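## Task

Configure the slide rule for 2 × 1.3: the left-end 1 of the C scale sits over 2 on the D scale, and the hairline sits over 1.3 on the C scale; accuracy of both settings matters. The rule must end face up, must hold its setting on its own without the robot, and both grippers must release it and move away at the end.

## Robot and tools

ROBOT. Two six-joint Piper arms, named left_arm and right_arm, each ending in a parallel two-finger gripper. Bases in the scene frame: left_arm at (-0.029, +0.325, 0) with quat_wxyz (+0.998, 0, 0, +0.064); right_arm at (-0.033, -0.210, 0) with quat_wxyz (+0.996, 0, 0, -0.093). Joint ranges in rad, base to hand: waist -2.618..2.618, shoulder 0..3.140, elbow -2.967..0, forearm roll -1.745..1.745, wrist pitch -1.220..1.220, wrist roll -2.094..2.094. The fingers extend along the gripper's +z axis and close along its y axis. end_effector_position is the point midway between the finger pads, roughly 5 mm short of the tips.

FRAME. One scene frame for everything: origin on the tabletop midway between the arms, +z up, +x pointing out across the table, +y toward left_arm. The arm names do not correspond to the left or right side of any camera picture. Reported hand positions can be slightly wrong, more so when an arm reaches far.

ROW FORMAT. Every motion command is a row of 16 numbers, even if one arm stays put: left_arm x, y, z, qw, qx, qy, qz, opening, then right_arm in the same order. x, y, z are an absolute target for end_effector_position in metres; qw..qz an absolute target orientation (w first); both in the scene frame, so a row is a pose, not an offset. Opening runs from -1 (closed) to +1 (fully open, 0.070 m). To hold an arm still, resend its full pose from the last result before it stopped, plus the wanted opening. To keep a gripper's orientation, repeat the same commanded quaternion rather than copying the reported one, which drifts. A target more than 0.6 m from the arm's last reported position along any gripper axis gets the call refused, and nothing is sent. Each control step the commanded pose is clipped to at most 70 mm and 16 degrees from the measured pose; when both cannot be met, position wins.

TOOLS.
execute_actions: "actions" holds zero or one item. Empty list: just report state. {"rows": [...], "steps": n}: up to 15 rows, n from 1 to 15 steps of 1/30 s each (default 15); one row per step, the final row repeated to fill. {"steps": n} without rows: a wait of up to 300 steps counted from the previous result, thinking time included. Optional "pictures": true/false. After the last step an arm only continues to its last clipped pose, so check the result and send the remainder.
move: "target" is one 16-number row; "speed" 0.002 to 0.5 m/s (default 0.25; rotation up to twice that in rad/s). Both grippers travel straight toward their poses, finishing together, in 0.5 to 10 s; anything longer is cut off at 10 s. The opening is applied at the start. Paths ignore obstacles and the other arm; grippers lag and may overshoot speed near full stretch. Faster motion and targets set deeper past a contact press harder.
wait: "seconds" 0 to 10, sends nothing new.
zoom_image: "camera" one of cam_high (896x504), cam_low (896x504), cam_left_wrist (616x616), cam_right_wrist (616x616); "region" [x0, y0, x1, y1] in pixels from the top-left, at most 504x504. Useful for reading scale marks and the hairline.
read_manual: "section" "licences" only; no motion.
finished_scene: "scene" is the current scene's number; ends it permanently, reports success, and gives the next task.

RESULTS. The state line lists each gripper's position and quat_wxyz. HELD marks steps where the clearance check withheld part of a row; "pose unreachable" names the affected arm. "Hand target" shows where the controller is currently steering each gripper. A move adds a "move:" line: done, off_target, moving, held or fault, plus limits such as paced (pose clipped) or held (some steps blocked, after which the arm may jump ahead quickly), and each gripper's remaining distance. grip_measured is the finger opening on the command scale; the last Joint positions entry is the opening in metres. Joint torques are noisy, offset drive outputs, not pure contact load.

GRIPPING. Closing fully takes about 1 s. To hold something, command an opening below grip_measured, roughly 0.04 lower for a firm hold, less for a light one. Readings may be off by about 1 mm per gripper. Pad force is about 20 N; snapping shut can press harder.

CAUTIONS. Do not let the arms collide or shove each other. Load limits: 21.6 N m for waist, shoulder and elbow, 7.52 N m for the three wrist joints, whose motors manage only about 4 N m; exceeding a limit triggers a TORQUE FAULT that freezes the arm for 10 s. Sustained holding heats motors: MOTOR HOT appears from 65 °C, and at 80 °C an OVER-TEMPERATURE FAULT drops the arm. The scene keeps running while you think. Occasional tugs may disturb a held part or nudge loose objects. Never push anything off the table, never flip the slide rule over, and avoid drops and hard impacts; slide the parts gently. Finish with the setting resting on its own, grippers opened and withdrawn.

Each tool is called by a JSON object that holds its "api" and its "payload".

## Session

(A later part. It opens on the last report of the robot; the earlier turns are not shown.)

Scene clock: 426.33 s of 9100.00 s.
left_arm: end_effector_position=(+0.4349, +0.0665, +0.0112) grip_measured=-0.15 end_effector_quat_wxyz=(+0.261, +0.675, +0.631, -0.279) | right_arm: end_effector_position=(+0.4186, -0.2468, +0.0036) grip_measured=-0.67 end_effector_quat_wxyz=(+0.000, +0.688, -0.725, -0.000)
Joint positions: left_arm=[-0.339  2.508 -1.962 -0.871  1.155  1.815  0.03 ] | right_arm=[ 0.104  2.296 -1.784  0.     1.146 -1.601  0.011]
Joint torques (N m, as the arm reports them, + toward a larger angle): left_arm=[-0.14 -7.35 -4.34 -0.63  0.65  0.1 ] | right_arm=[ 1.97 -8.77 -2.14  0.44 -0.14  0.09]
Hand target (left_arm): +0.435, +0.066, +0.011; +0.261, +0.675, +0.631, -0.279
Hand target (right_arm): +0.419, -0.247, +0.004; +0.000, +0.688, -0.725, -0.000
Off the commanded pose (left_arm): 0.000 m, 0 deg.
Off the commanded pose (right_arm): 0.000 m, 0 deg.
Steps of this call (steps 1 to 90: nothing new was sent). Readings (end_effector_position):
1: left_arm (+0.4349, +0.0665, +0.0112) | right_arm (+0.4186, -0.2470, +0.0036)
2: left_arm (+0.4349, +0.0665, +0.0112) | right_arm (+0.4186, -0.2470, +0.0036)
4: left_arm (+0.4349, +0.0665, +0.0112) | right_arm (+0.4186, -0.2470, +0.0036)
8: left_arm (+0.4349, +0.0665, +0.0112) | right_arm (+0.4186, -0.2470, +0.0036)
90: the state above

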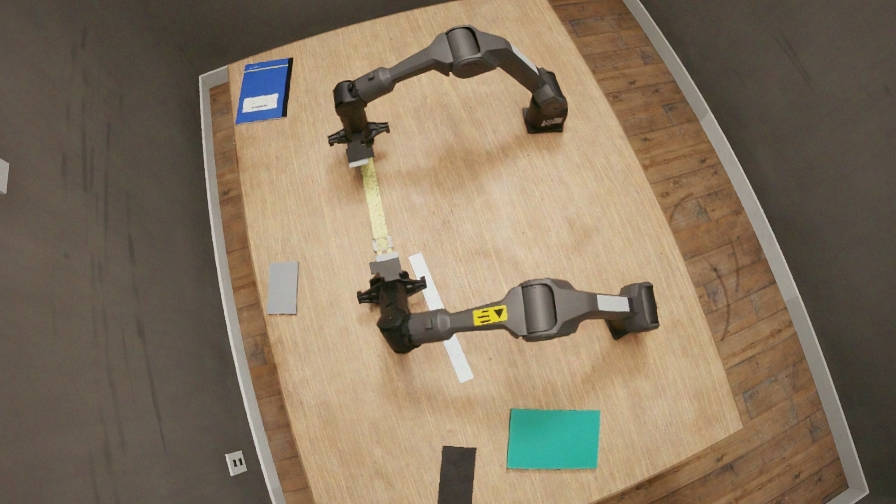

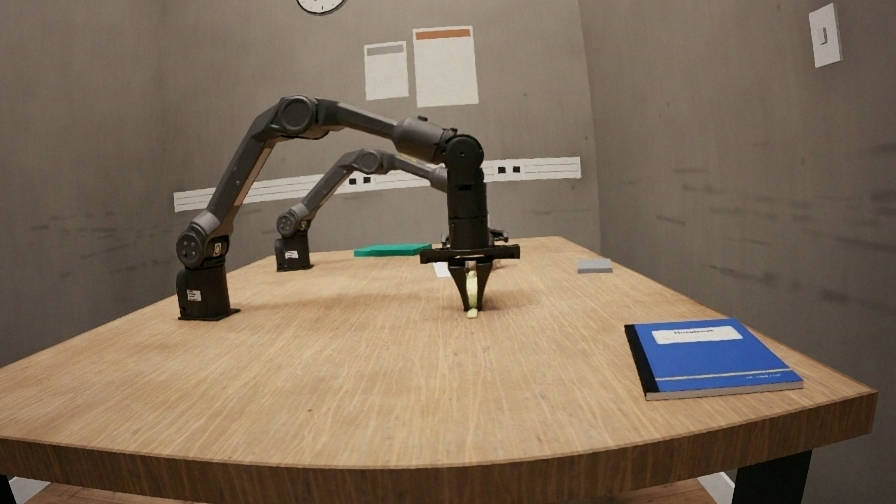

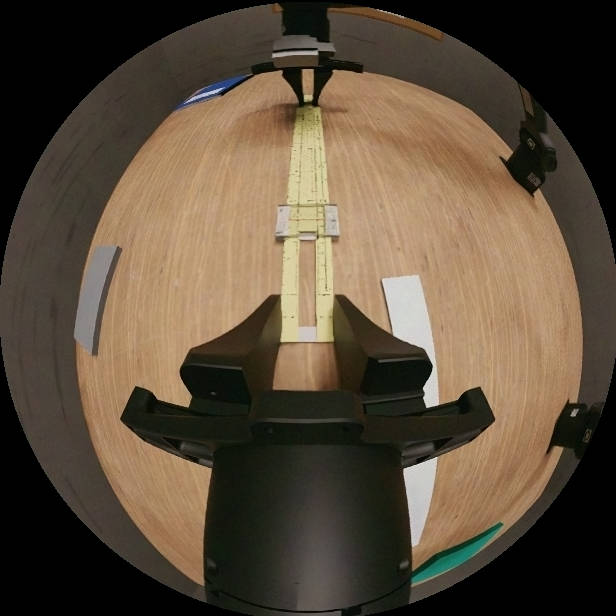

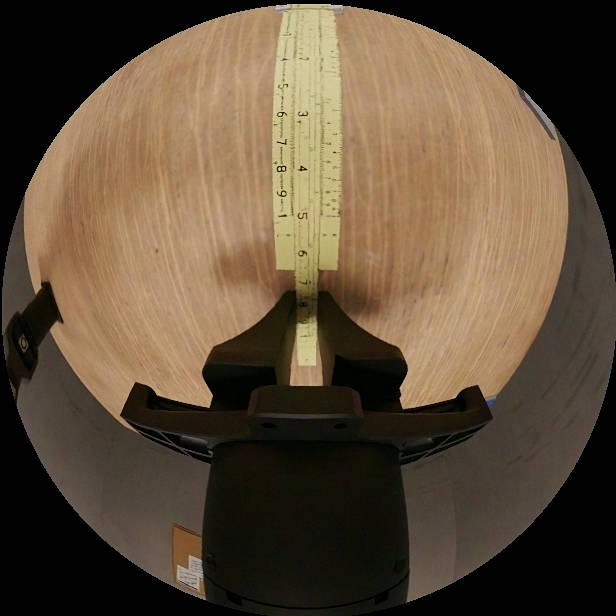

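{"api": "execute_actions", "payload": {"actions": [{"rows":[
[0.4349,0.0665,0.0112,0.26147,0.67458,0.63126,-0.27942,-0.18, 0.4186,-0.24683,0.0036,0,-0.68835,0.72537,0,-0.715],
[0.4349,0.0665,0.0112,0.26147,0.67458,0.63126,-0.27942,-0.18, 0.4186,-0.24681,0.0036,0,-0.68835,0.72537,0,-0.715],
[0.4349,0.0665,0.0112,0.26147,0.67458,0.63126,-0.27942,-0.18, 0.4186,-0.24679,0.0036,0,-0.68835,0.72537,0,-0.715],
[0.4349,0.0665,0.0112,0.26147,0.67458,0.63126,-0.27942,-0.18, 0.4186,-0.24677,0.0036,0,-0.68835,0.72537,0,-0.715],
[0.4349,0.0665,0.0112,0.26147,0.67458,0.63126,-0.27942,-0.18, 0.4186,-0.24675,0.0036,0,-0.68835,0.72537,0,-0.715],
[0.4349,0.0665,0.0112,0.26147,0.67458,0.63126,-0.27942,-0.18, 0.4186,-0.24673,0.0036,0,-0.68835,0.72537,0,-0.715]
],"steps":6}], "pictures": false}}

{"api": "execute_actions", "payload": {"actions": [{"steps":80}]}}

{"api": "zoom_image", "payload": {"camera": "cam_right_wrist", "region": [276, 153, 312, 183]}}

{"api": "zoom_image", "payload": {"camera": "cam_right_wrist", "region": [276, 198, 312, 228]}}

{"api": "zoom_image", "payload": {"camera": "cam_right_wrist", "region": [284, 158, 304, 182]}}

{"api": "zoom_image", "payload": {"camera": "cam_right_wrist", "region": [284, 180, 304, 204]}}

{"api": "execute_actions", "payload": {"actions": [{"rows":[
[0.4349,0.0665,0.0112,0.26147,0.67458,0.63126,-0.27942,-0.18, 0.4186,-0.24673,0.0036,0,-0.68835,0.72537,0,-0.70],
[0.4349,0.0665,0.0112,0.26147,0.67458,0.63126,-0.27942,-0.18, 0.4186,-0.24673,0.0036,0,-0.68835,0.72537,0,-0.685],
[0.4349,0.0665,0.0112,0.26147,0.67458,0.63126,-0.27942,-0.18, 0.4186,-0.24673,0.0036,0,-0.68835,0.72537,0,-0.67],
[0.4349,0.0665,0.0112,0.26147,0.67458,0.63126,-0.27942,-0.18, 0.4186,-0.24673,0.0036,0,-0.68835,0.72537,0,-0.655],
[0.4349,0.0665,0.0112,0.26147,0.67458,0.63126,-0.27942,-0.18, 0.4186,-0.24673,0.0036,0,-0.68835,0.72537,0,-0.64],
[0.4349,0.0665,0.0112,0.26147,0.67458,0.63126,-0.27942,-0.18, 0.4186,-0.24673,0.0036,0,-0.68835,0.72537,0,-0.62],
[0.4349,0.0665,0.0112,0.26147,0.67458,0.63126,-0.27942,-0.18, 0.4186,-0.24673,0.0036,0,-0.68835,0.72537,0,-0.59],
[0.4349,0.0665,0.0112,0.26147,0.67458,0.63126,-0.27942,-0.18, 0.4186,-0.24673,0.0036,0,-0.68835,0.72537,0,-0.55],
[0.4349,0.0665,0.0112,0.26147,0.67458,0.63126,-0.27942,-0.18, 0.4186,-0.24673,0.0040,0,-0.68835,0.72537,0,-0.49],
[0.4349,0.0665,0.0112,0.26147,0.67458,0.63126,-0.27942,-0.18, 0.4186,-0.24673,0.0046,0,-0.68835,0.72537,0,-0.43],
[0.4349,0.0665,0.0112,0.26147,0.67458,0.63126,-0.27942,-0.18, 0.4186,-0.24673,0.0054,0,-0.68835,0.72537,0,-0.37],
[0.4349,0.0665,0.0112,0.26147,0.67458,0.63126,-0.27942,-0.18, 0.4186,-0.24673,0.0064,0,-0.68835,0.72537,0,-0.31],
[0.4349,0.0665,0.0112,0.26147,0.67458,0.63126,-0.27942,-0.18, 0.4186,-0.24673,0.0075,0,-0.68835,0.72537,0,-0.25],
[0.4349,0.0665,0.0112,0.26147,0.67458,0.63126,-0.27942,-0.18, 0.4186,-0.24673,0.0087,0,-0.68835,0.72537,0,-0.19],
[0.4349,0.0665,0.0112,0.26147,0.67458,0.63126,-0.27942,-0.18, 0.4186,-0.24673,0.0099,0,-0.68835,0.72537,0,-0.13]
],"steps":15}], "pictures": false}}

{"api": "execute_actions", "payload": {"actions": [{"rows":[
[0.4349,0.0665,0.0112,0.26147,0.67458,0.63126,-0.27942,-0.18, 0.4186,-0.24673,0.0111,0,-0.68835,0.72537,0,-0.07],
[0.4349,0.0665,0.0112,0.26147,0.67458,0.63126,-0.27942,-0.18, 0.4186,-0.24673,0.0122,0,-0.68835,0.72537,0,-0.01],
[0.4349,0.0665,0.0112,0.26147,0.67458,0.63126,-0.27942,-0.18, 0.4186,-0.24673,0.0132,0,-0.68835,0.72537,0,0.05],
[0.4349,0.0665,0.0112,0.26147,0.67458,0.63126,-0.27942,-0.18, 0.4186,-0.24673,0.0141,0,-0.68835,0.72537,0,0.11],
[0.4349,0.0665,0.0112,0.26147,0.67458,0.63126,-0.27942,-0.18, 0.4186,-0.24673,0.0148,0,-0.68835,0.72537,0,0.17],
[0.4349,0.0665,0.0112,0.26147,0.67458,0.63126,-0.27942,-0.18, 0.4186,-0.24673,0.0154,0,-0.68835,0.72537,0,0.23],
[0.4349,0.0665,0.0112,0.26147,0.67458,0.63126,-0.27942,-0.18, 0.4186,-0.24673,0.0158,0,-0.68835,0.72537,0,0.27],
[0.4349,0.0665,0.0112,0.26147,0.67458,0.63126,-0.27942,-0.18, 0.4186,-0.24673,0.0160,0,-0.68835,0.72537,0,0.30]
],"steps":8}], "pictures": false}}

{"api": "move", "payload": {"target": [0.4349,0.0665,0.0112,0.26147,0.67458,0.63126,-0.27942,-0.18, 0.4315,0.000,0.022,0.21813,-0.65649,0.6918,0.20699,0.8], "speed": 0.22}}

{"api": "zoom_image", "payload": {"camera": "cam_right_wrist", "region": [238, 240, 378, 400]}}

Scene clock: 523.87 s of 9100.00 s.
left_arm: end_effector_position=(+0.4349, +0.0665, +0.0112) grip_measured=-0.15 end_effector_quat_wxyz=(+0.261, +0.675, +0.631, -0.279) | right_arm: end_effector_position=(+0.4186, -0.2468, +0.0036) grip_measured=-0.67 end_effector_quat_wxyz=(-0.000, +0.688, -0.725, -0.000)
Joint positions: left_arm=[-0.339  2.508 -1.962 -0.871  1.155  1.815  0.03 ] | right_arm=[ 0.104  2.296 -1.784  0.     1.146 -1.601  0.011]
Joint torques (N m, as the arm reports them, + toward a larger angle): left_arm=[ 0.13 -7.43 -4.55 -0.59  0.57  0.06] | right_arm=[ 2.03 -9.32 -2.12  0.35 -0.14  0.05]
Hand target (left_arm): +0.435, +0.066, +0.011; +0.261, +0.675, +0.631, -0.279
Hand target (right_arm): +0.419, -0.247, +0.004; +0.000, +0.688, -0.725, -0.000
Off the commanded pose (left_arm): 0.000 m, 0 deg.
Off the commanded pose (right_arm): 0.000 m, 0 deg.
Steps of this call (steps 1 to 90: nothing new was sent; then 94.33 s passed at rest; steps 91 to 96: all 6 steps of this action). Readings (end_effector_position):
91: left_arm (+0.4349, +0.0665, +0.0112) | right_arm (+0.4186, -0.2468, +0.0036)
92: left_arm (+0.4349, +0.0665, +0.0112) | right_arm (+0.4186, -0.2468, +0.0036)
94: left_arm (+0.4349, +0.0665, +0.0112) | right_arm (+0.4186, -0.2468, +0.0036)
96: the state above

Scene clock: 526.53 s of 9100.00 s.
left_arm: end_effector_position=(+0.4349, +0.0665, +0.0112) grip_measured=-0.15 end_effector_quat_wxyz=(+0.261, +0.675, +0.631, -0.279) | right_arm: end_effector_position=(+0.4186, -0.2467, +0.0036) grip_measured=-0.67 end_effector_quat_wxyz=(-0.000, +0.688, -0.725, +0.000)
Joint positions: left_arm=[-0.339  2.508 -1.962 -0.871  1.155  1.815  0.03 ] | right_arm=[ 0.104  2.296 -1.784  0.     1.146 -1.601  0.011]
Joint torques (N m, as the arm reports them, + toward a larger angle): left_arm=[ 0.45 -7.59 -4.67 -0.6   0.51  0.06] | right_arm=[ 1.51 -9.46 -2.21  0.26  0.1   0.22]
Hand target (left_arm): +0.435, +0.066, +0.011; +0.261, +0.675, +0.631, -0.279
Hand target (right_arm): +0.419, -0.247, +0.004; +0.000, +0.688, -0.725, -0.000
Off the commanded pose (left_arm): 0.000 m, 0 deg.
Off the commanded pose (right_arm): 0.000 m, 0 deg.
Steps of this call (steps 1 to 80: nothing new was sent). Readings (end_effector_position):
1: left_arm (+0.4349, +0.0665, +0.0112) | right_arm (+0.4186, -0.2468, +0.0036)
2: left_arm (+0.4349, +0.0665, +0.0112) | right_arm (+0.4186, -0.2468, +0.0036)
4: left_arm (+0.4349, +0.0665, +0.0112) | right_arm (+0.4186, -0.2468, +0.0036)
8: left_arm (+0.4349, +0.0665, +0.0112) | right_arm (+0.4186, -0.2468, +0.0036)
80: the state above

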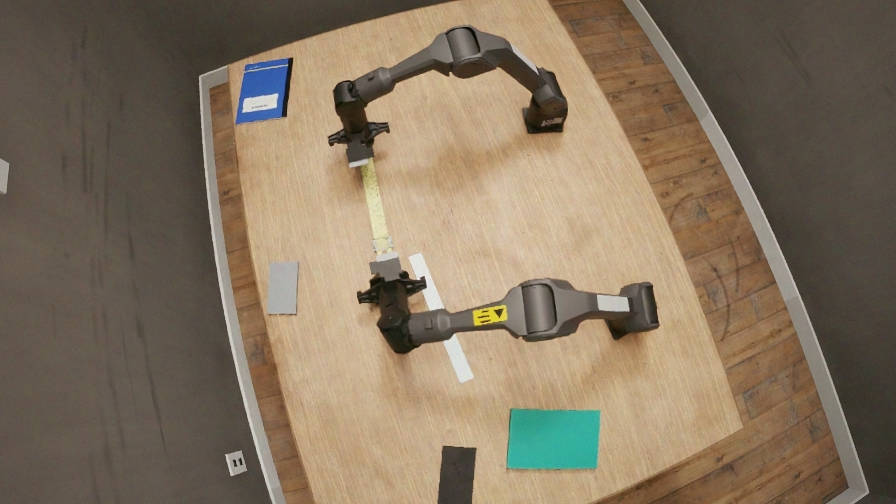

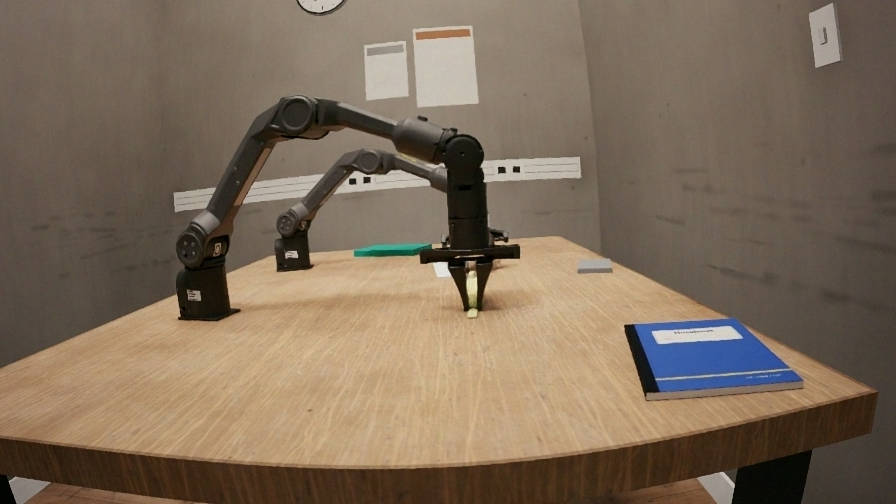

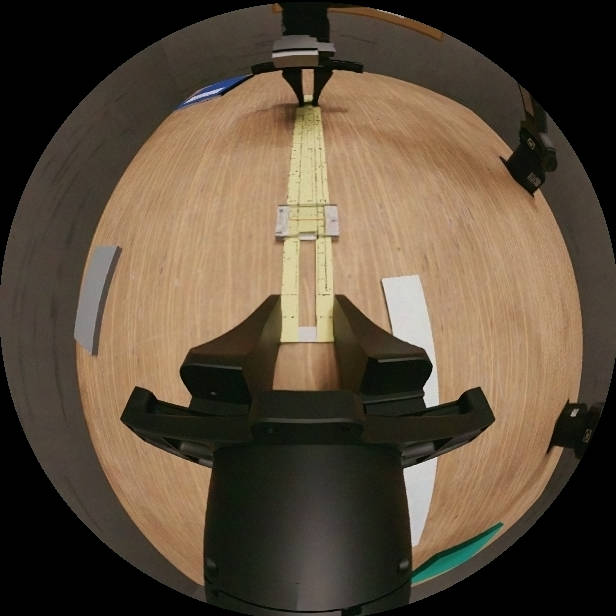

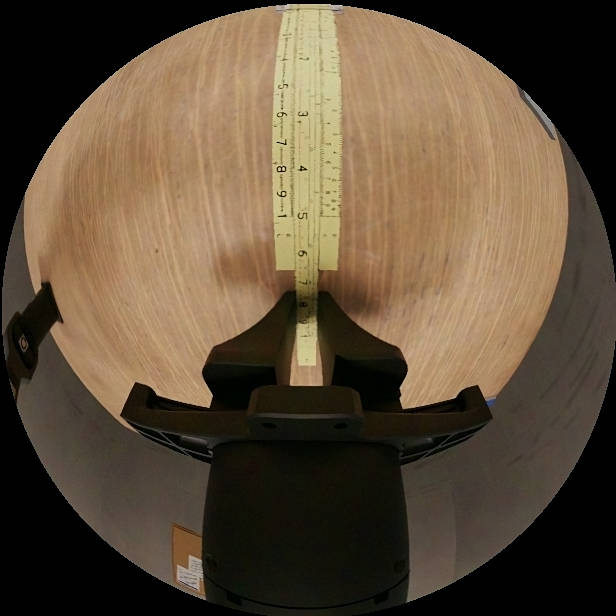

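Region (276, 153, 312, 183) of cam_right_wrist's 616x616 image, scaled by 14.000, with more detail than that image has.

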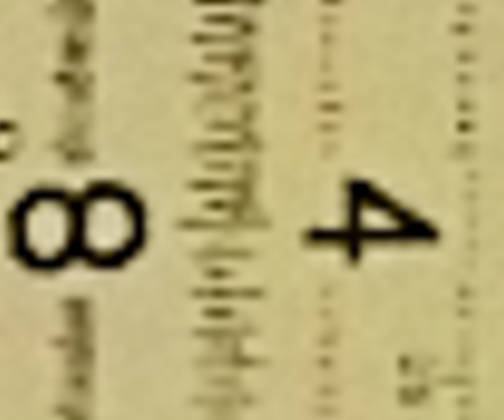

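Region (276, 198, 312, 228) of cam_right_wrist's 616x616 image, scaled by 14.000, with more detail than that image has.

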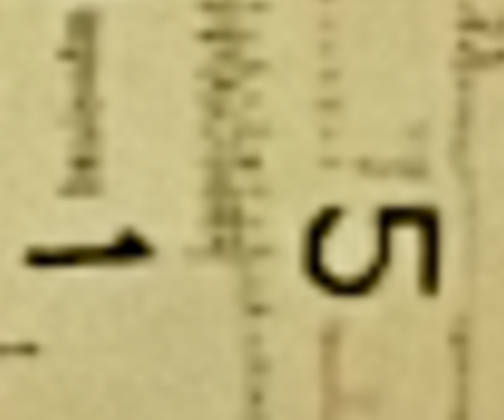

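Region (284, 158, 304, 182) of cam_right_wrist's 616x616 image, scaled by 21.000, with more detail than that image has.

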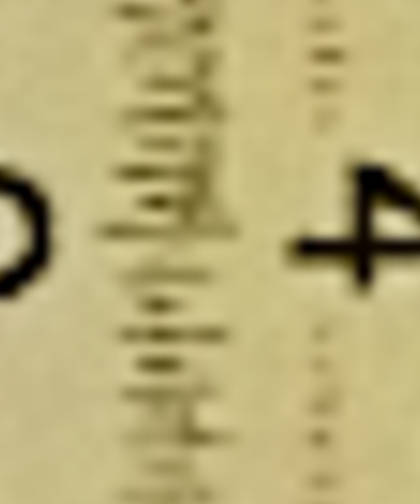

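Region (284, 180, 304, 204) of cam_right_wrist's 616x616 image, scaled by 21.000, with more detail than that image has.

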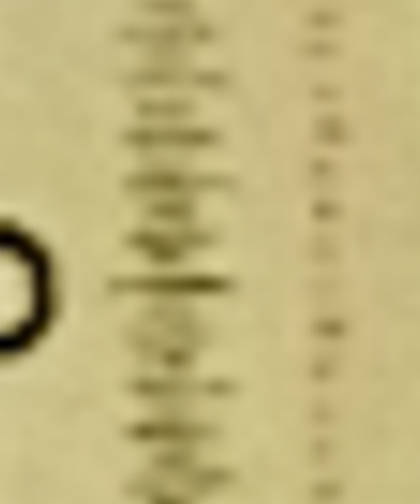

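Scene clock: 527.03 s of 9100.00 s.
left_arm: end_effector_position=(+0.4349, +0.0665, +0.0112) grip_measured=-0.15 end_effector_quat_wxyz=(+0.261, +0.675, +0.631, -0.279) | right_arm: end_effector_position=(+0.4183, -0.2465, +0.0089) grip_measured=-0.14 end_effector_quat_wxyz=(+0.000, +0.688, -0.725, -0.001)
Joint positions: left_arm=[-0.339  2.508 -1.962 -0.871  1.155  1.815  0.03 ] | right_arm=[ 0.104  2.289 -1.793  0.     1.163 -1.6    0.03 ]
Joint torques (N m, as the arm reports them, + toward a larger angle): left_arm=[ 0.53 -7.62 -4.73 -0.62  0.51  0.09] | right_arm=[ 1.12 -9.73 -3.22  0.14  0.27  0.13]
Hand target (left_arm): +0.435, +0.066, +0.011; +0.261, +0.675, +0.631, -0.279
Hand target (right_arm): +0.419, -0.247, +0.010; -0.000, +0.688, -0.725, +0.000
Off the commanded pose (left_arm): 0.000 m, 0 deg.
Off the commanded pose (right_arm): 0.001 m, 0 deg.
Steps of this call (steps 1 to 15: all 15 steps of this action). Readings (end_effector_position):
1: left_arm (+0.4349, +0.0665, +0.0112) | right_arm (+0.4186, -0.2467, +0.0036)
2: left_arm (+0.4349, +0.0665, +0.0112) | right_arm (+0.4186, -0.2467, +0.0036)
4: left_arm (+0.4349, +0.0665, +0.0112) | right_arm (+0.4186, -0.2467, +0.0036)
8: left_arm (+0.4349, +0.0665, +0.0112) | right_arm (+0.4185, -0.2466, +0.0035)
15: the state above

Scene clock: 527.30 s of 9100.00 s.
left_arm: end_effector_position=(+0.4349, +0.0665, +0.0112) grip_measured=-0.15 end_effector_quat_wxyz=(+0.261, +0.675, +0.631, -0.279) | right_arm: end_effector_position=(+0.4187, -0.2466, +0.0161) grip_measured=+0.30 end_effector_quat_wxyz=(-0.000, +0.688, -0.725, +0.000)
Joint positions: left_arm=[-0.339  2.508 -1.962 -0.871  1.155  1.815  0.03 ] | right_arm=[ 0.104  2.28  -1.806  0.     1.184 -1.6    0.045]
Joint torques (N m, as the arm reports them, + toward a larger angle): left_arm=[ 0.58 -7.6  -4.81 -0.61  0.49  0.07] | right_arm=[ 0.97 -9.52 -2.89  0.08  0.07  0.09]
Hand target (left_arm): +0.435, +0.066, +0.011; +0.261, +0.675, +0.631, -0.279
Hand target (right_arm): +0.419, -0.247, +0.016; -0.000, +0.688, -0.725, +0.000
Off the commanded pose (left_arm): 0.000 m, 0 deg.
Off the commanded pose (right_arm): 0.000 m, 0 deg.
Steps of this call (steps 1 to 8: all 8 steps of this action). Readings (end_effector_position):
1: left_arm (+0.4349, +0.0665, +0.0112) | right_arm (+0.4184, -0.2466, +0.0103)
2: left_arm (+0.4349, +0.0665, +0.0112) | right_arm (+0.4185, -0.2466, +0.0116)
4: left_arm (+0.4349, +0.0665, +0.0112) | right_arm (+0.4186, -0.2466, +0.0138)
8: the state above

Scene clock: 529.27 s of 9100.00 s.
left_arm: end_effector_position=(+0.4349, +0.0665, +0.0112) grip_measured=-0.15 end_effector_quat_wxyz=(+0.261, +0.675, +0.631, -0.279) | right_arm: end_effector_position=(+0.4284, +0.0001, +0.0213) grip_measured=+0.80 end_effector_quat_wxyz=(-0.219, +0.655, -0.694, -0.204)
Joint positions: left_arm=[-0.339  2.508 -1.962 -0.871  1.155  1.815  0.03 ] | right_arm=[ 0.367  2.357 -1.808  0.688  1.059 -1.663  0.063]
Joint torques (N m, as the arm reports them, + toward a larger angle): left_arm=[ 0.74 -7.75 -4.92 -0.63  0.44  0.06] | right_arm=[-0.05 -9.64 -3.06  0.41  0.14 -0.02]
Hand target (left_arm): +0.435, +0.066, +0.011; +0.261, +0.675, +0.631, -0.279
Hand target (right_arm): +0.429, -0.000, +0.022; -0.219, +0.654, -0.695, -0.204
Off the commanded pose (left_arm): 0.000 m, 0 deg.
Off the commanded pose (right_arm): 0.003 m, 1 deg.
move: done

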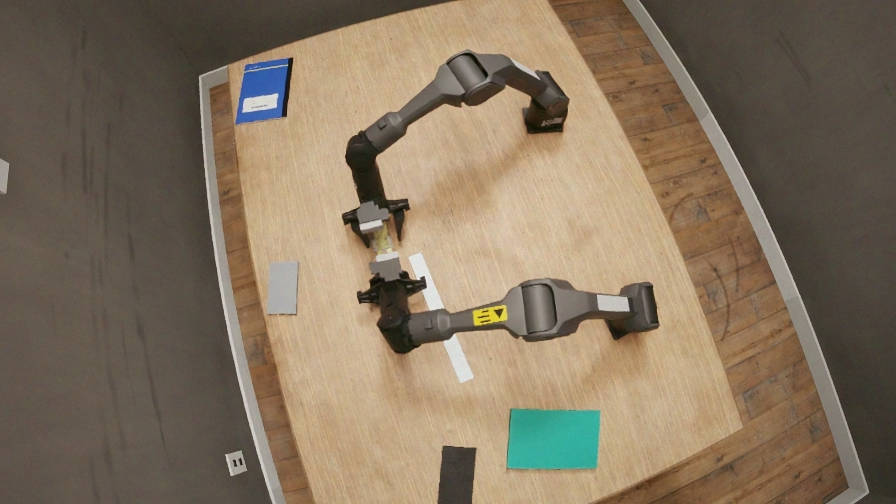

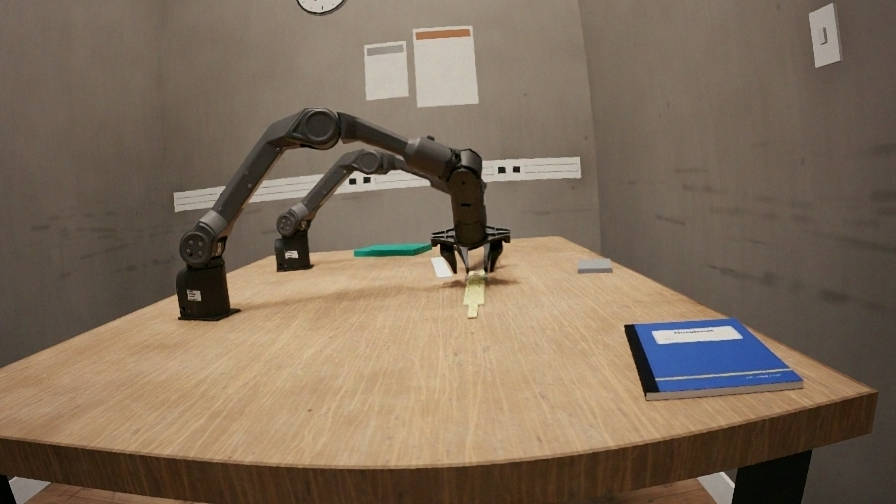

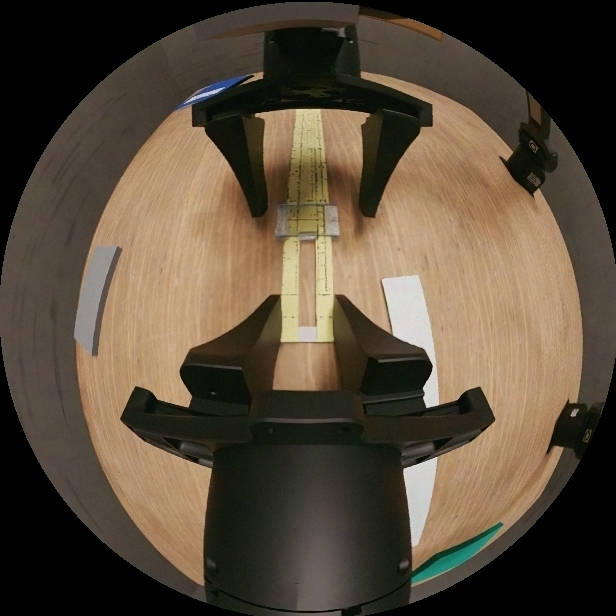

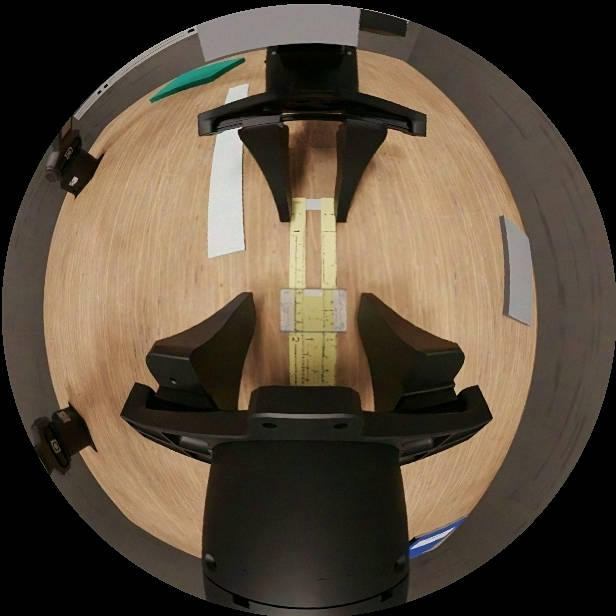

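Region (238, 240, 378, 400) of cam_right_wrist's 616x616 image, scaled by 3.150, with more detail than that image has; it fills the left 441 columns of this view, and the rest is white.

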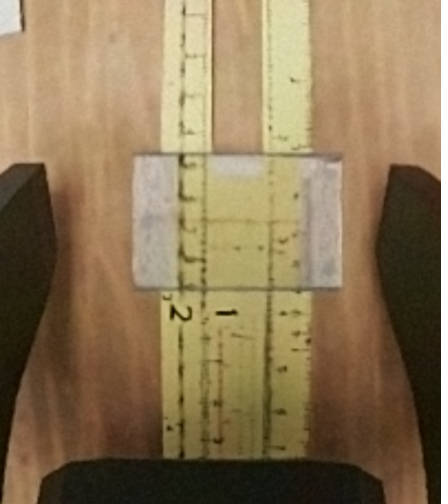

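{"api": "zoom_image", "payload": {"camera": "cam_right_wrist", "region": [288, 328, 318, 352]}}

{"api": "zoom_image", "payload": {"camera": "cam_right_wrist", "region": [276, 284, 352, 390]}}

Region (288, 328, 318, 352) of cam_right_wrist's 616x616 image, scaled by 16.800, with more detail than that image has; it fills the top 403 rows of this view, and the rest is white.

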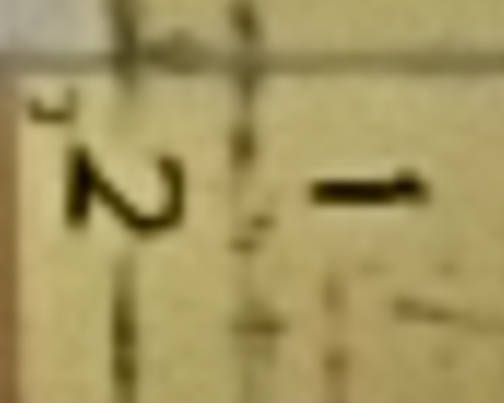

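Region (276, 284, 352, 390) of cam_right_wrist's 616x616 image, scaled by 4.755, with more detail than that image has; it fills the left 361 columns of this view, and the rest is white.

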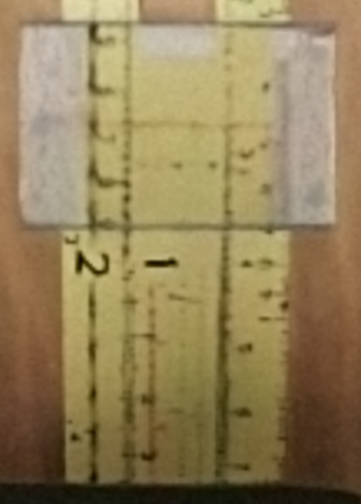

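{"api": "execute_actions", "payload": {"actions": [{"rows":[
[0.4349,0.0665,0.0112,0.26147,0.67458,0.63126,-0.27942,-0.18, 0.4294,-0.0002,0.0214,0.21813,-0.65649,0.6918,0.20699,0.78],
[0.4349,0.0665,0.0112,0.26147,0.67458,0.63126,-0.27942,-0.18, 0.4298,-0.0004,0.0211,0.21813,-0.65649,0.6918,0.20699,0.76],
[0.4349,0.0665,0.0112,0.26147,0.67458,0.63126,-0.27942,-0.18, 0.4303,-0.0007,0.0207,0.21813,-0.65649,0.6918,0.20699,0.74],
[0.4349,0.0665,0.0112,0.26147,0.67458,0.63126,-0.27942,-0.18, 0.4308,-0.0009,0.0202,0.21813,-0.65649,0.6918,0.20699,0.72],
[0.4349,0.0665,0.0112,0.26147,0.67458,0.63126,-0.27942,-0.18, 0.4313,-0.0012,0.0196,0.21813,-0.65649,0.6918,0.20699,0.70],
[0.4349,0.0665,0.0112,0.26147,0.67458,0.63126,-0.27942,-0.18, 0.4318,-0.0014,0.0190,0.21813,-0.65649,0.6918,0.20699,0.68],
[0.4349,0.0665,0.0112,0.26147,0.67458,0.63126,-0.27942,-0.18, 0.4322,-0.0016,0.0183,0.21813,-0.65649,0.6918,0.20699,0.66],
[0.4349,0.0665,0.0112,0.26147,0.67458,0.63126,-0.27942,-0.18, 0.4325,-0.0018,0.0176,0.21813,-0.65649,0.6918,0.20699,0.64],
[0.4349,0.0665,0.0112,0.26147,0.67458,0.63126,-0.27942,-0.18, 0.4327,-0.0019,0.0169,0.21813,-0.65649,0.6918,0.20699,0.62],
[0.4349,0.0665,0.0112,0.26147,0.67458,0.63126,-0.27942,-0.18, 0.4328,-0.0019,0.0162,0.21813,-0.65649,0.6918,0.20699,0.60],
[0.4349,0.0665,0.0112,0.26147,0.67458,0.63126,-0.27942,-0.18, 0.4328,-0.0019,0.0155,0.21813,-0.65649,0.6918,0.20699,0.58],
[0.4349,0.0665,0.0112,0.26147,0.67458,0.63126,-0.27942,-0.18, 0.4328,-0.0019,0.0148,0.21813,-0.65649,0.6918,0.20699,0.56],
[0.4349,0.0665,0.0112,0.26147,0.67458,0.63126,-0.27942,-0.18, 0.4328,-0.0019,0.0141,0.21813,-0.65649,0.6918,0.20699,0.54],
[0.4349,0.0665,0.0112,0.26147,0.67458,0.63126,-0.27942,-0.18, 0.4328,-0.0019,0.0134,0.21813,-0.65649,0.6918,0.20699,0.52],
[0.4349,0.0665,0.0112,0.26147,0.67458,0.63126,-0.27942,-0.18, 0.4328,-0.0019,0.0127,0.21813,-0.65649,0.6918,0.20699,0.50]
],"steps":15}], "pictures": false}}

{"api": "execute_actions", "payload": {"actions": [{"rows":[
[0.4349,0.0665,0.0112,0.26147,0.67458,0.63126,-0.27942,-0.18, 0.4328,-0.0019,0.0121,0.21813,-0.65649,0.6918,0.20699,0.48],
[0.4349,0.0665,0.0112,0.26147,0.67458,0.63126,-0.27942,-0.18, 0.4328,-0.0019,0.0115,0.21813,-0.65649,0.6918,0.20699,0.46],
[0.4349,0.0665,0.0112,0.26147,0.67458,0.63126,-0.27942,-0.18, 0.4328,-0.0019,0.0110,0.21813,-0.65649,0.6918,0.20699,0.44],
[0.4349,0.0665,0.0112,0.26147,0.67458,0.63126,-0.27942,-0.18, 0.4328,-0.0019,0.0105,0.21813,-0.65649,0.6918,0.20699,0.42],
[0.4349,0.0665,0.0112,0.26147,0.67458,0.63126,-0.27942,-0.18, 0.4328,-0.0019,0.0101,0.21813,-0.65649,0.6918,0.20699,0.40],
[0.4349,0.0665,0.0112,0.26147,0.67458,0.63126,-0.27942,-0.18, 0.4328,-0.0019,0.0098,0.21813,-0.65649,0.6918,0.20699,0.38],
[0.4349,0.0665,0.0112,0.26147,0.67458,0.63126,-0.27942,-0.18, 0.4328,-0.0019,0.0096,0.21813,-0.65649,0.6918,0.20699,0.36],
[0.4349,0.0665,0.0112,0.26147,0.67458,0.63126,-0.27942,-0.18, 0.4328,-0.0019,0.0095,0.21813,-0.65649,0.6918,0.20699,0.345],
[0.4349,0.0665,0.0112,0.26147,0.67458,0.63126,-0.27942,-0.18, 0.4328,-0.0019,0.0095,0.21813,-0.65649,0.6918,0.20699,0.33],
[0.4349,0.0665,0.0112,0.26147,0.67458,0.63126,-0.27942,-0.18, 0.4328,-0.0019,0.0095,0.21813,-0.65649,0.6918,0.20699,0.315],
[0.4349,0.0665,0.0112,0.26147,0.67458,0.63126,-0.27942,-0.18, 0.4328,-0.0019,0.0095,0.21813,-0.65649,0.6918,0.20699,0.30],
[0.4349,0.0665,0.0112,0.26147,0.67458,0.63126,-0.27942,-0.18, 0.4328,-0.0019,0.0095,0.21813,-0.65649,0.6918,0.20699,0.288],
[0.4349,0.0665,0.0112,0.26147,0.67458,0.63126,-0.27942,-0.18, 0.4328,-0.0019,0.0095,0.21813,-0.65649,0.6918,0.20699,0.276],
[0.4349,0.0665,0.0112,0.26147,0.67458,0.63126,-0.27942,-0.18, 0.4328,-0.0019,0.0095,0.21813,-0.65649,0.6918,0.20699,0.264],
[0.4349,0.0665,0.0112,0.26147,0.67458,0.63126,-0.27942,-0.18, 0.4328,-0.0019,0.0095,0.21813,-0.65649,0.6918,0.20699,0.252]
],"steps":15}], "pictures": false}}

{"api": "execute_actions", "payload": {"actions": [{"rows":[
[0.4349,0.0665,0.0112,0.26147,0.67458,0.63126,-0.27942,-0.18, 0.4328,-0.0019,0.0095,0.21813,-0.65649,0.6918,0.20699,0.24],
[0.4349,0.0665,0.0112,0.26147,0.67458,0.63126,-0.27942,-0.18, 0.4328,-0.0019,0.0095,0.21813,-0.65649,0.6918,0.20699,0.23],
[0.4349,0.0665,0.0112,0.26147,0.67458,0.63126,-0.27942,-0.18, 0.4328,-0.0019,0.0095,0.21813,-0.65649,0.6918,0.20699,0.22],
[0.4349,0.0665,0.0112,0.26147,0.67458,0.63126,-0.27942,-0.18, 0.4328,-0.0019,0.0095,0.21813,-0.65649,0.6918,0.20699,0.21],
[0.4349,0.0665,0.0112,0.26147,0.67458,0.63126,-0.27942,-0.18, 0.4328,-0.0019,0.0095,0.21813,-0.65649,0.6918,0.20699,0.20],
[0.4349,0.0665,0.0112,0.26147,0.67458,0.63126,-0.27942,-0.18, 0.4328,-0.0019,0.0095,0.21813,-0.65649,0.6918,0.20699,0.19],
[0.4349,0.0665,0.0112,0.26147,0.67458,0.63126,-0.27942,-0.18, 0.4328,-0.0019,0.0095,0.21813,-0.65649,0.6918,0.20699,0.18]
],"steps":10}], "pictures": false}}

{"api": "move", "payload": {"target": [0.4349,0.0665,0.0112,0.26147,0.67458,0.63126,-0.27942,-0.18, 0.43006,-0.04912,0.0095,0.21813,-0.65649,0.6918,0.20699,0.18], "speed": 0.03}}

{"api": "zoom_image", "payload": {"camera": "cam_right_wrist", "region": [268, 250, 348, 350]}}

{"api": "zoom_image", "payload": {"camera": "cam_right_wrist", "region": [282, 294, 322, 326]}}

Scene clock: 568.70 s of 9100.00 s.
left_arm: end_effector_position=(+0.4349, +0.0665, +0.0112) grip_measured=-0.15 end_effector_quat_wxyz=(+0.261, +0.675, +0.631, -0.279) | right_arm: end_effector_position=(+0.4332, -0.0020, +0.0134) grip_measured=+0.50 end_effector_quat_wxyz=(-0.219, +0.657, -0.692, -0.206)
Joint positions: left_arm=[-0.339  2.508 -1.962 -0.871  1.155  1.815  0.03 ] | right_arm=[ 0.359  2.39  -1.839  0.692  1.067 -1.678  0.053]
Joint torques (N m, as the arm reports them, + toward a larger angle): left_arm=[ 1.14 -7.86 -5.16 -0.63  0.37  0.04] | right_arm=[ 0.29 -8.74 -2.19  0.73 -0.16 -0.35]
Hand target (left_arm): +0.435, +0.066, +0.011; +0.261, +0.675, +0.631, -0.279
Hand target (right_arm): +0.433, -0.002, +0.013; -0.218, +0.656, -0.692, -0.207
Off the commanded pose (left_arm): 0.000 m, 0 deg.
Off the commanded pose (right_arm): 0.001 m, 0 deg.
Steps of this call (steps 1 to 90: nothing new was sent; then 35.93 s passed at rest; steps 91 to 105: all 15 steps of this action). Readings (end_effector_position):
91: left_arm (+0.4349, +0.0665, +0.0112) | right_arm (+0.4286, -0.0004, +0.0218)
92: left_arm (+0.4349, +0.0665, +0.0112) | right_arm (+0.4286, -0.0004, +0.0218)
94: left_arm (+0.4349, +0.0665, +0.0112) | right_arm (+0.4302, -0.0007, +0.0212)
98: left_arm (+0.4349, +0.0665, +0.0112) | right_arm (+0.4323, -0.0018, +0.0182)
105: the state above

Scene clock: 569.20 s of 9100.00 s.
left_arm: end_effector_position=(+0.4349, +0.0665, +0.0112) grip_measured=-0.15 end_effector_quat_wxyz=(+0.261, +0.675, +0.631, -0.279) | right_arm: end_effector_position=(+0.4328, -0.0020, +0.0095) grip_measured=+0.25 end_effector_quat_wxyz=(-0.218, +0.656, -0.692, -0.207)
Joint positions: left_arm=[-0.339  2.508 -1.962 -0.871  1.155  1.815  0.03 ] | right_arm=[ 0.359  2.396 -1.834  0.695  1.06  -1.685  0.044]
Joint torques (N m, as the arm reports them, + toward a larger angle): left_arm=[ 1.2  -7.75 -5.31 -0.64  0.39  0.06] | right_arm=[ 0.41 -9.06 -2.32  0.68  0.02 -0.2 ]
Hand target (left_arm): +0.435, +0.066, +0.011; +0.261, +0.675, +0.631, -0.279
Hand target (right_arm): +0.433, -0.002, +0.009; -0.218, +0.656, -0.692, -0.207
Off the commanded pose (left_arm): 0.000 m, 0 deg.
Off the commanded pose (right_arm): 0.000 m, 0 deg.
Steps of this call (steps 1 to 15: all 15 steps of this action). Readings (end_effector_position):
1: left_arm (+0.4349, +0.0665, +0.0112) | right_arm (+0.4331, -0.0020, +0.0126)
2: left_arm (+0.4349, +0.0665, +0.0112) | right_arm (+0.4330, -0.0020, +0.0119)
4: left_arm (+0.4349, +0.0665, +0.0112) | right_arm (+0.4329, -0.0020, +0.0107)
8: left_arm (+0.4349, +0.0665, +0.0112) | right_arm (+0.4328, -0.0020, +0.0095)
15: the state above

Scene clock: 569.53 s of 9100.00 s.
left_arm: end_effector_position=(+0.4349, +0.0665, +0.0112) grip_measured=-0.15 end_effector_quat_wxyz=(+0.261, +0.675, +0.631, -0.279) | right_arm: end_effector_position=(+0.4328, -0.0020, +0.0094) grip_measured=+0.22 end_effector_quat_wxyz=(-0.218, +0.656, -0.692, -0.207)
Joint positions: left_arm=[-0.339  2.508 -1.962 -0.871  1.155  1.815  0.03 ] | right_arm=[ 0.359  2.396 -1.834  0.695  1.06  -1.685  0.043]
Joint torques (N m, as the arm reports them, + toward a larger angle): left_arm=[ 1.09 -7.95 -5.16 -0.64  0.35  0.07] | right_arm=[ 0.6  -9.04 -2.53  0.69  0.06 -0.15]
Hand target (left_arm): +0.435, +0.066, +0.011; +0.261, +0.675, +0.631, -0.279
Hand target (right_arm): +0.433, -0.002, +0.009; -0.218, +0.656, -0.692, -0.207
Off the commanded pose (left_arm): 0.000 m, 0 deg.
Off the commanded pose (right_arm): 0.000 m, 0 deg.
Steps of this call (steps 1 to 10: all 10 steps of this action). Readings (end_effector_position):
1: left_arm (+0.4349, +0.0665, +0.0112) | right_arm (+0.4328, -0.0020, +0.0094)
2: left_arm (+0.4349, +0.0665, +0.0112) | right_arm (+0.4328, -0.0020, +0.0094)
4: left_arm (+0.4349, +0.0665, +0.0112) | right_arm (+0.4328, -0.0020, +0.0094)
8: left_arm (+0.4349, +0.0665, +0.0112) | right_arm (+0.4328, -0.0020, +0.0094)
10: the state above

Scene clock: 571.57 s of 9100.00 s.
left_arm: end_effector_position=(+0.4349, +0.0665, +0.0113) grip_measured=-0.15 end_effector_quat_wxyz=(+0.262, +0.675, +0.631, -0.279) | right_arm: end_effector_position=(+0.4305, -0.0496, +0.0094) grip_measured=+0.21 end_effector_quat_wxyz=(-0.218, +0.656, -0.692, -0.207)
Joint positions: left_arm=[-0.339  2.508 -1.962 -0.871  1.155  1.815  0.03 ] | right_arm=[ 0.258  2.366 -1.773  0.695  1.095 -1.784  0.043]
Joint torques (N m, as the arm reports them, + toward a larger angle): left_arm=[ 1.33 -7.43 -5.25 -0.45  0.32  0.08] | right_arm=[ 0.12 -9.99 -2.48  0.36 -0.05  0.03]
Hand target (left_arm): +0.435, +0.066, +0.011; +0.261, +0.675, +0.631, -0.279
Hand target (right_arm): +0.431, -0.049, +0.010; -0.218, +0.657, -0.692, -0.207
Off the commanded pose (left_arm): 0.000 m, 0 deg.
Off the commanded pose (right_arm): 0.001 m, 0 deg.
move: done

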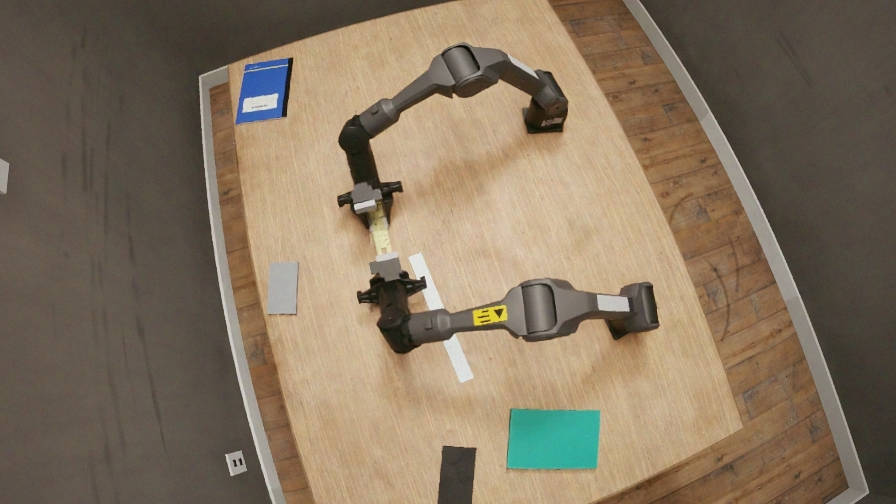

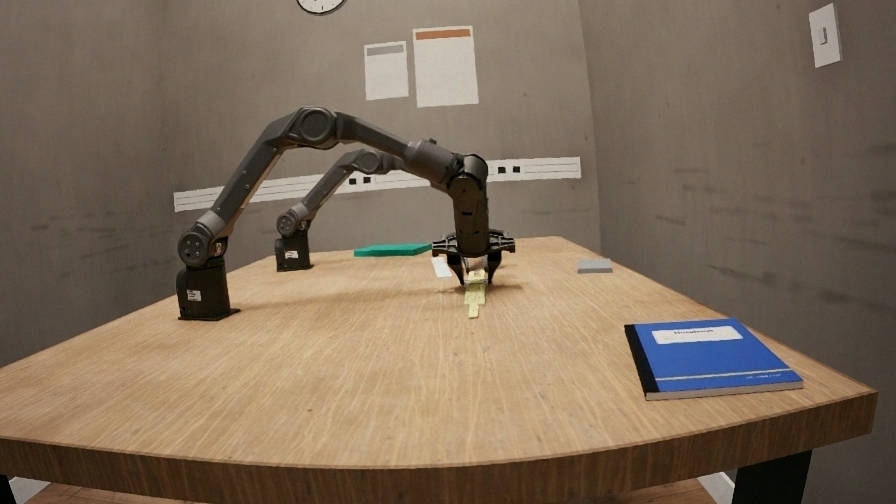

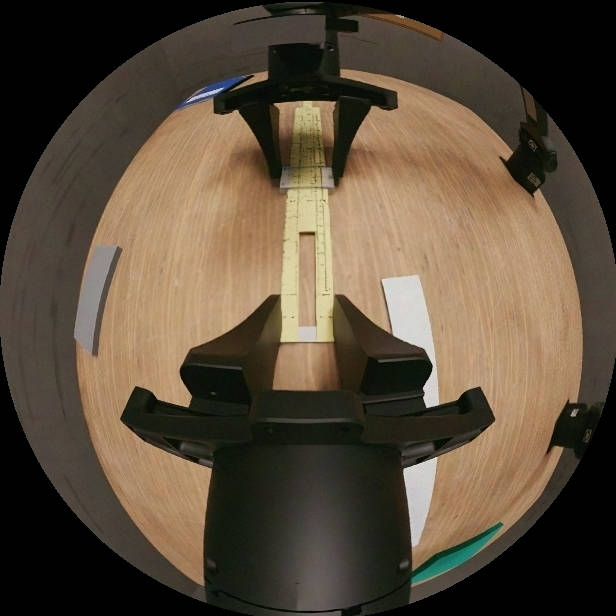

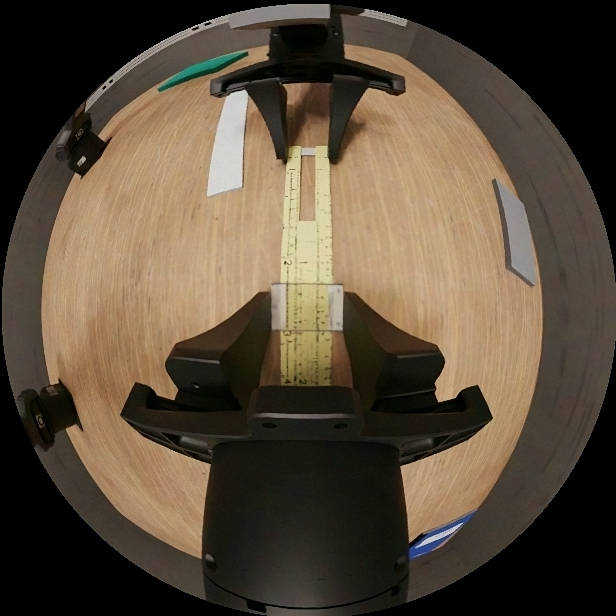

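Region (268, 250, 348, 350) of cam_right_wrist's 616x616 image, scaled by 5.040, with more detail than that image has; it fills the left 403 columns of this view, and the rest is white.

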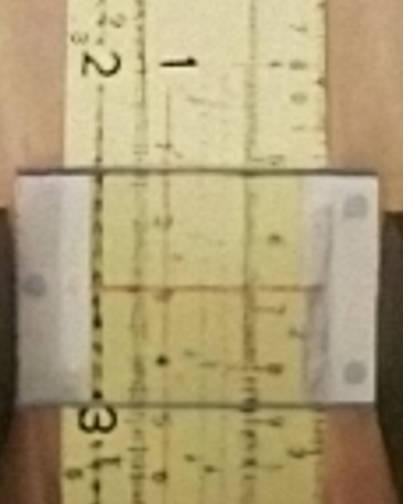

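Region (282, 294, 322, 326) of cam_right_wrist's 616x616 image, scaled by 12.600, with more detail than that image has; it fills the top 403 rows of this view, and the rest is white.

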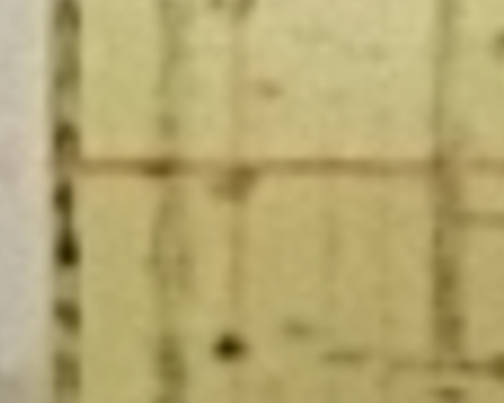

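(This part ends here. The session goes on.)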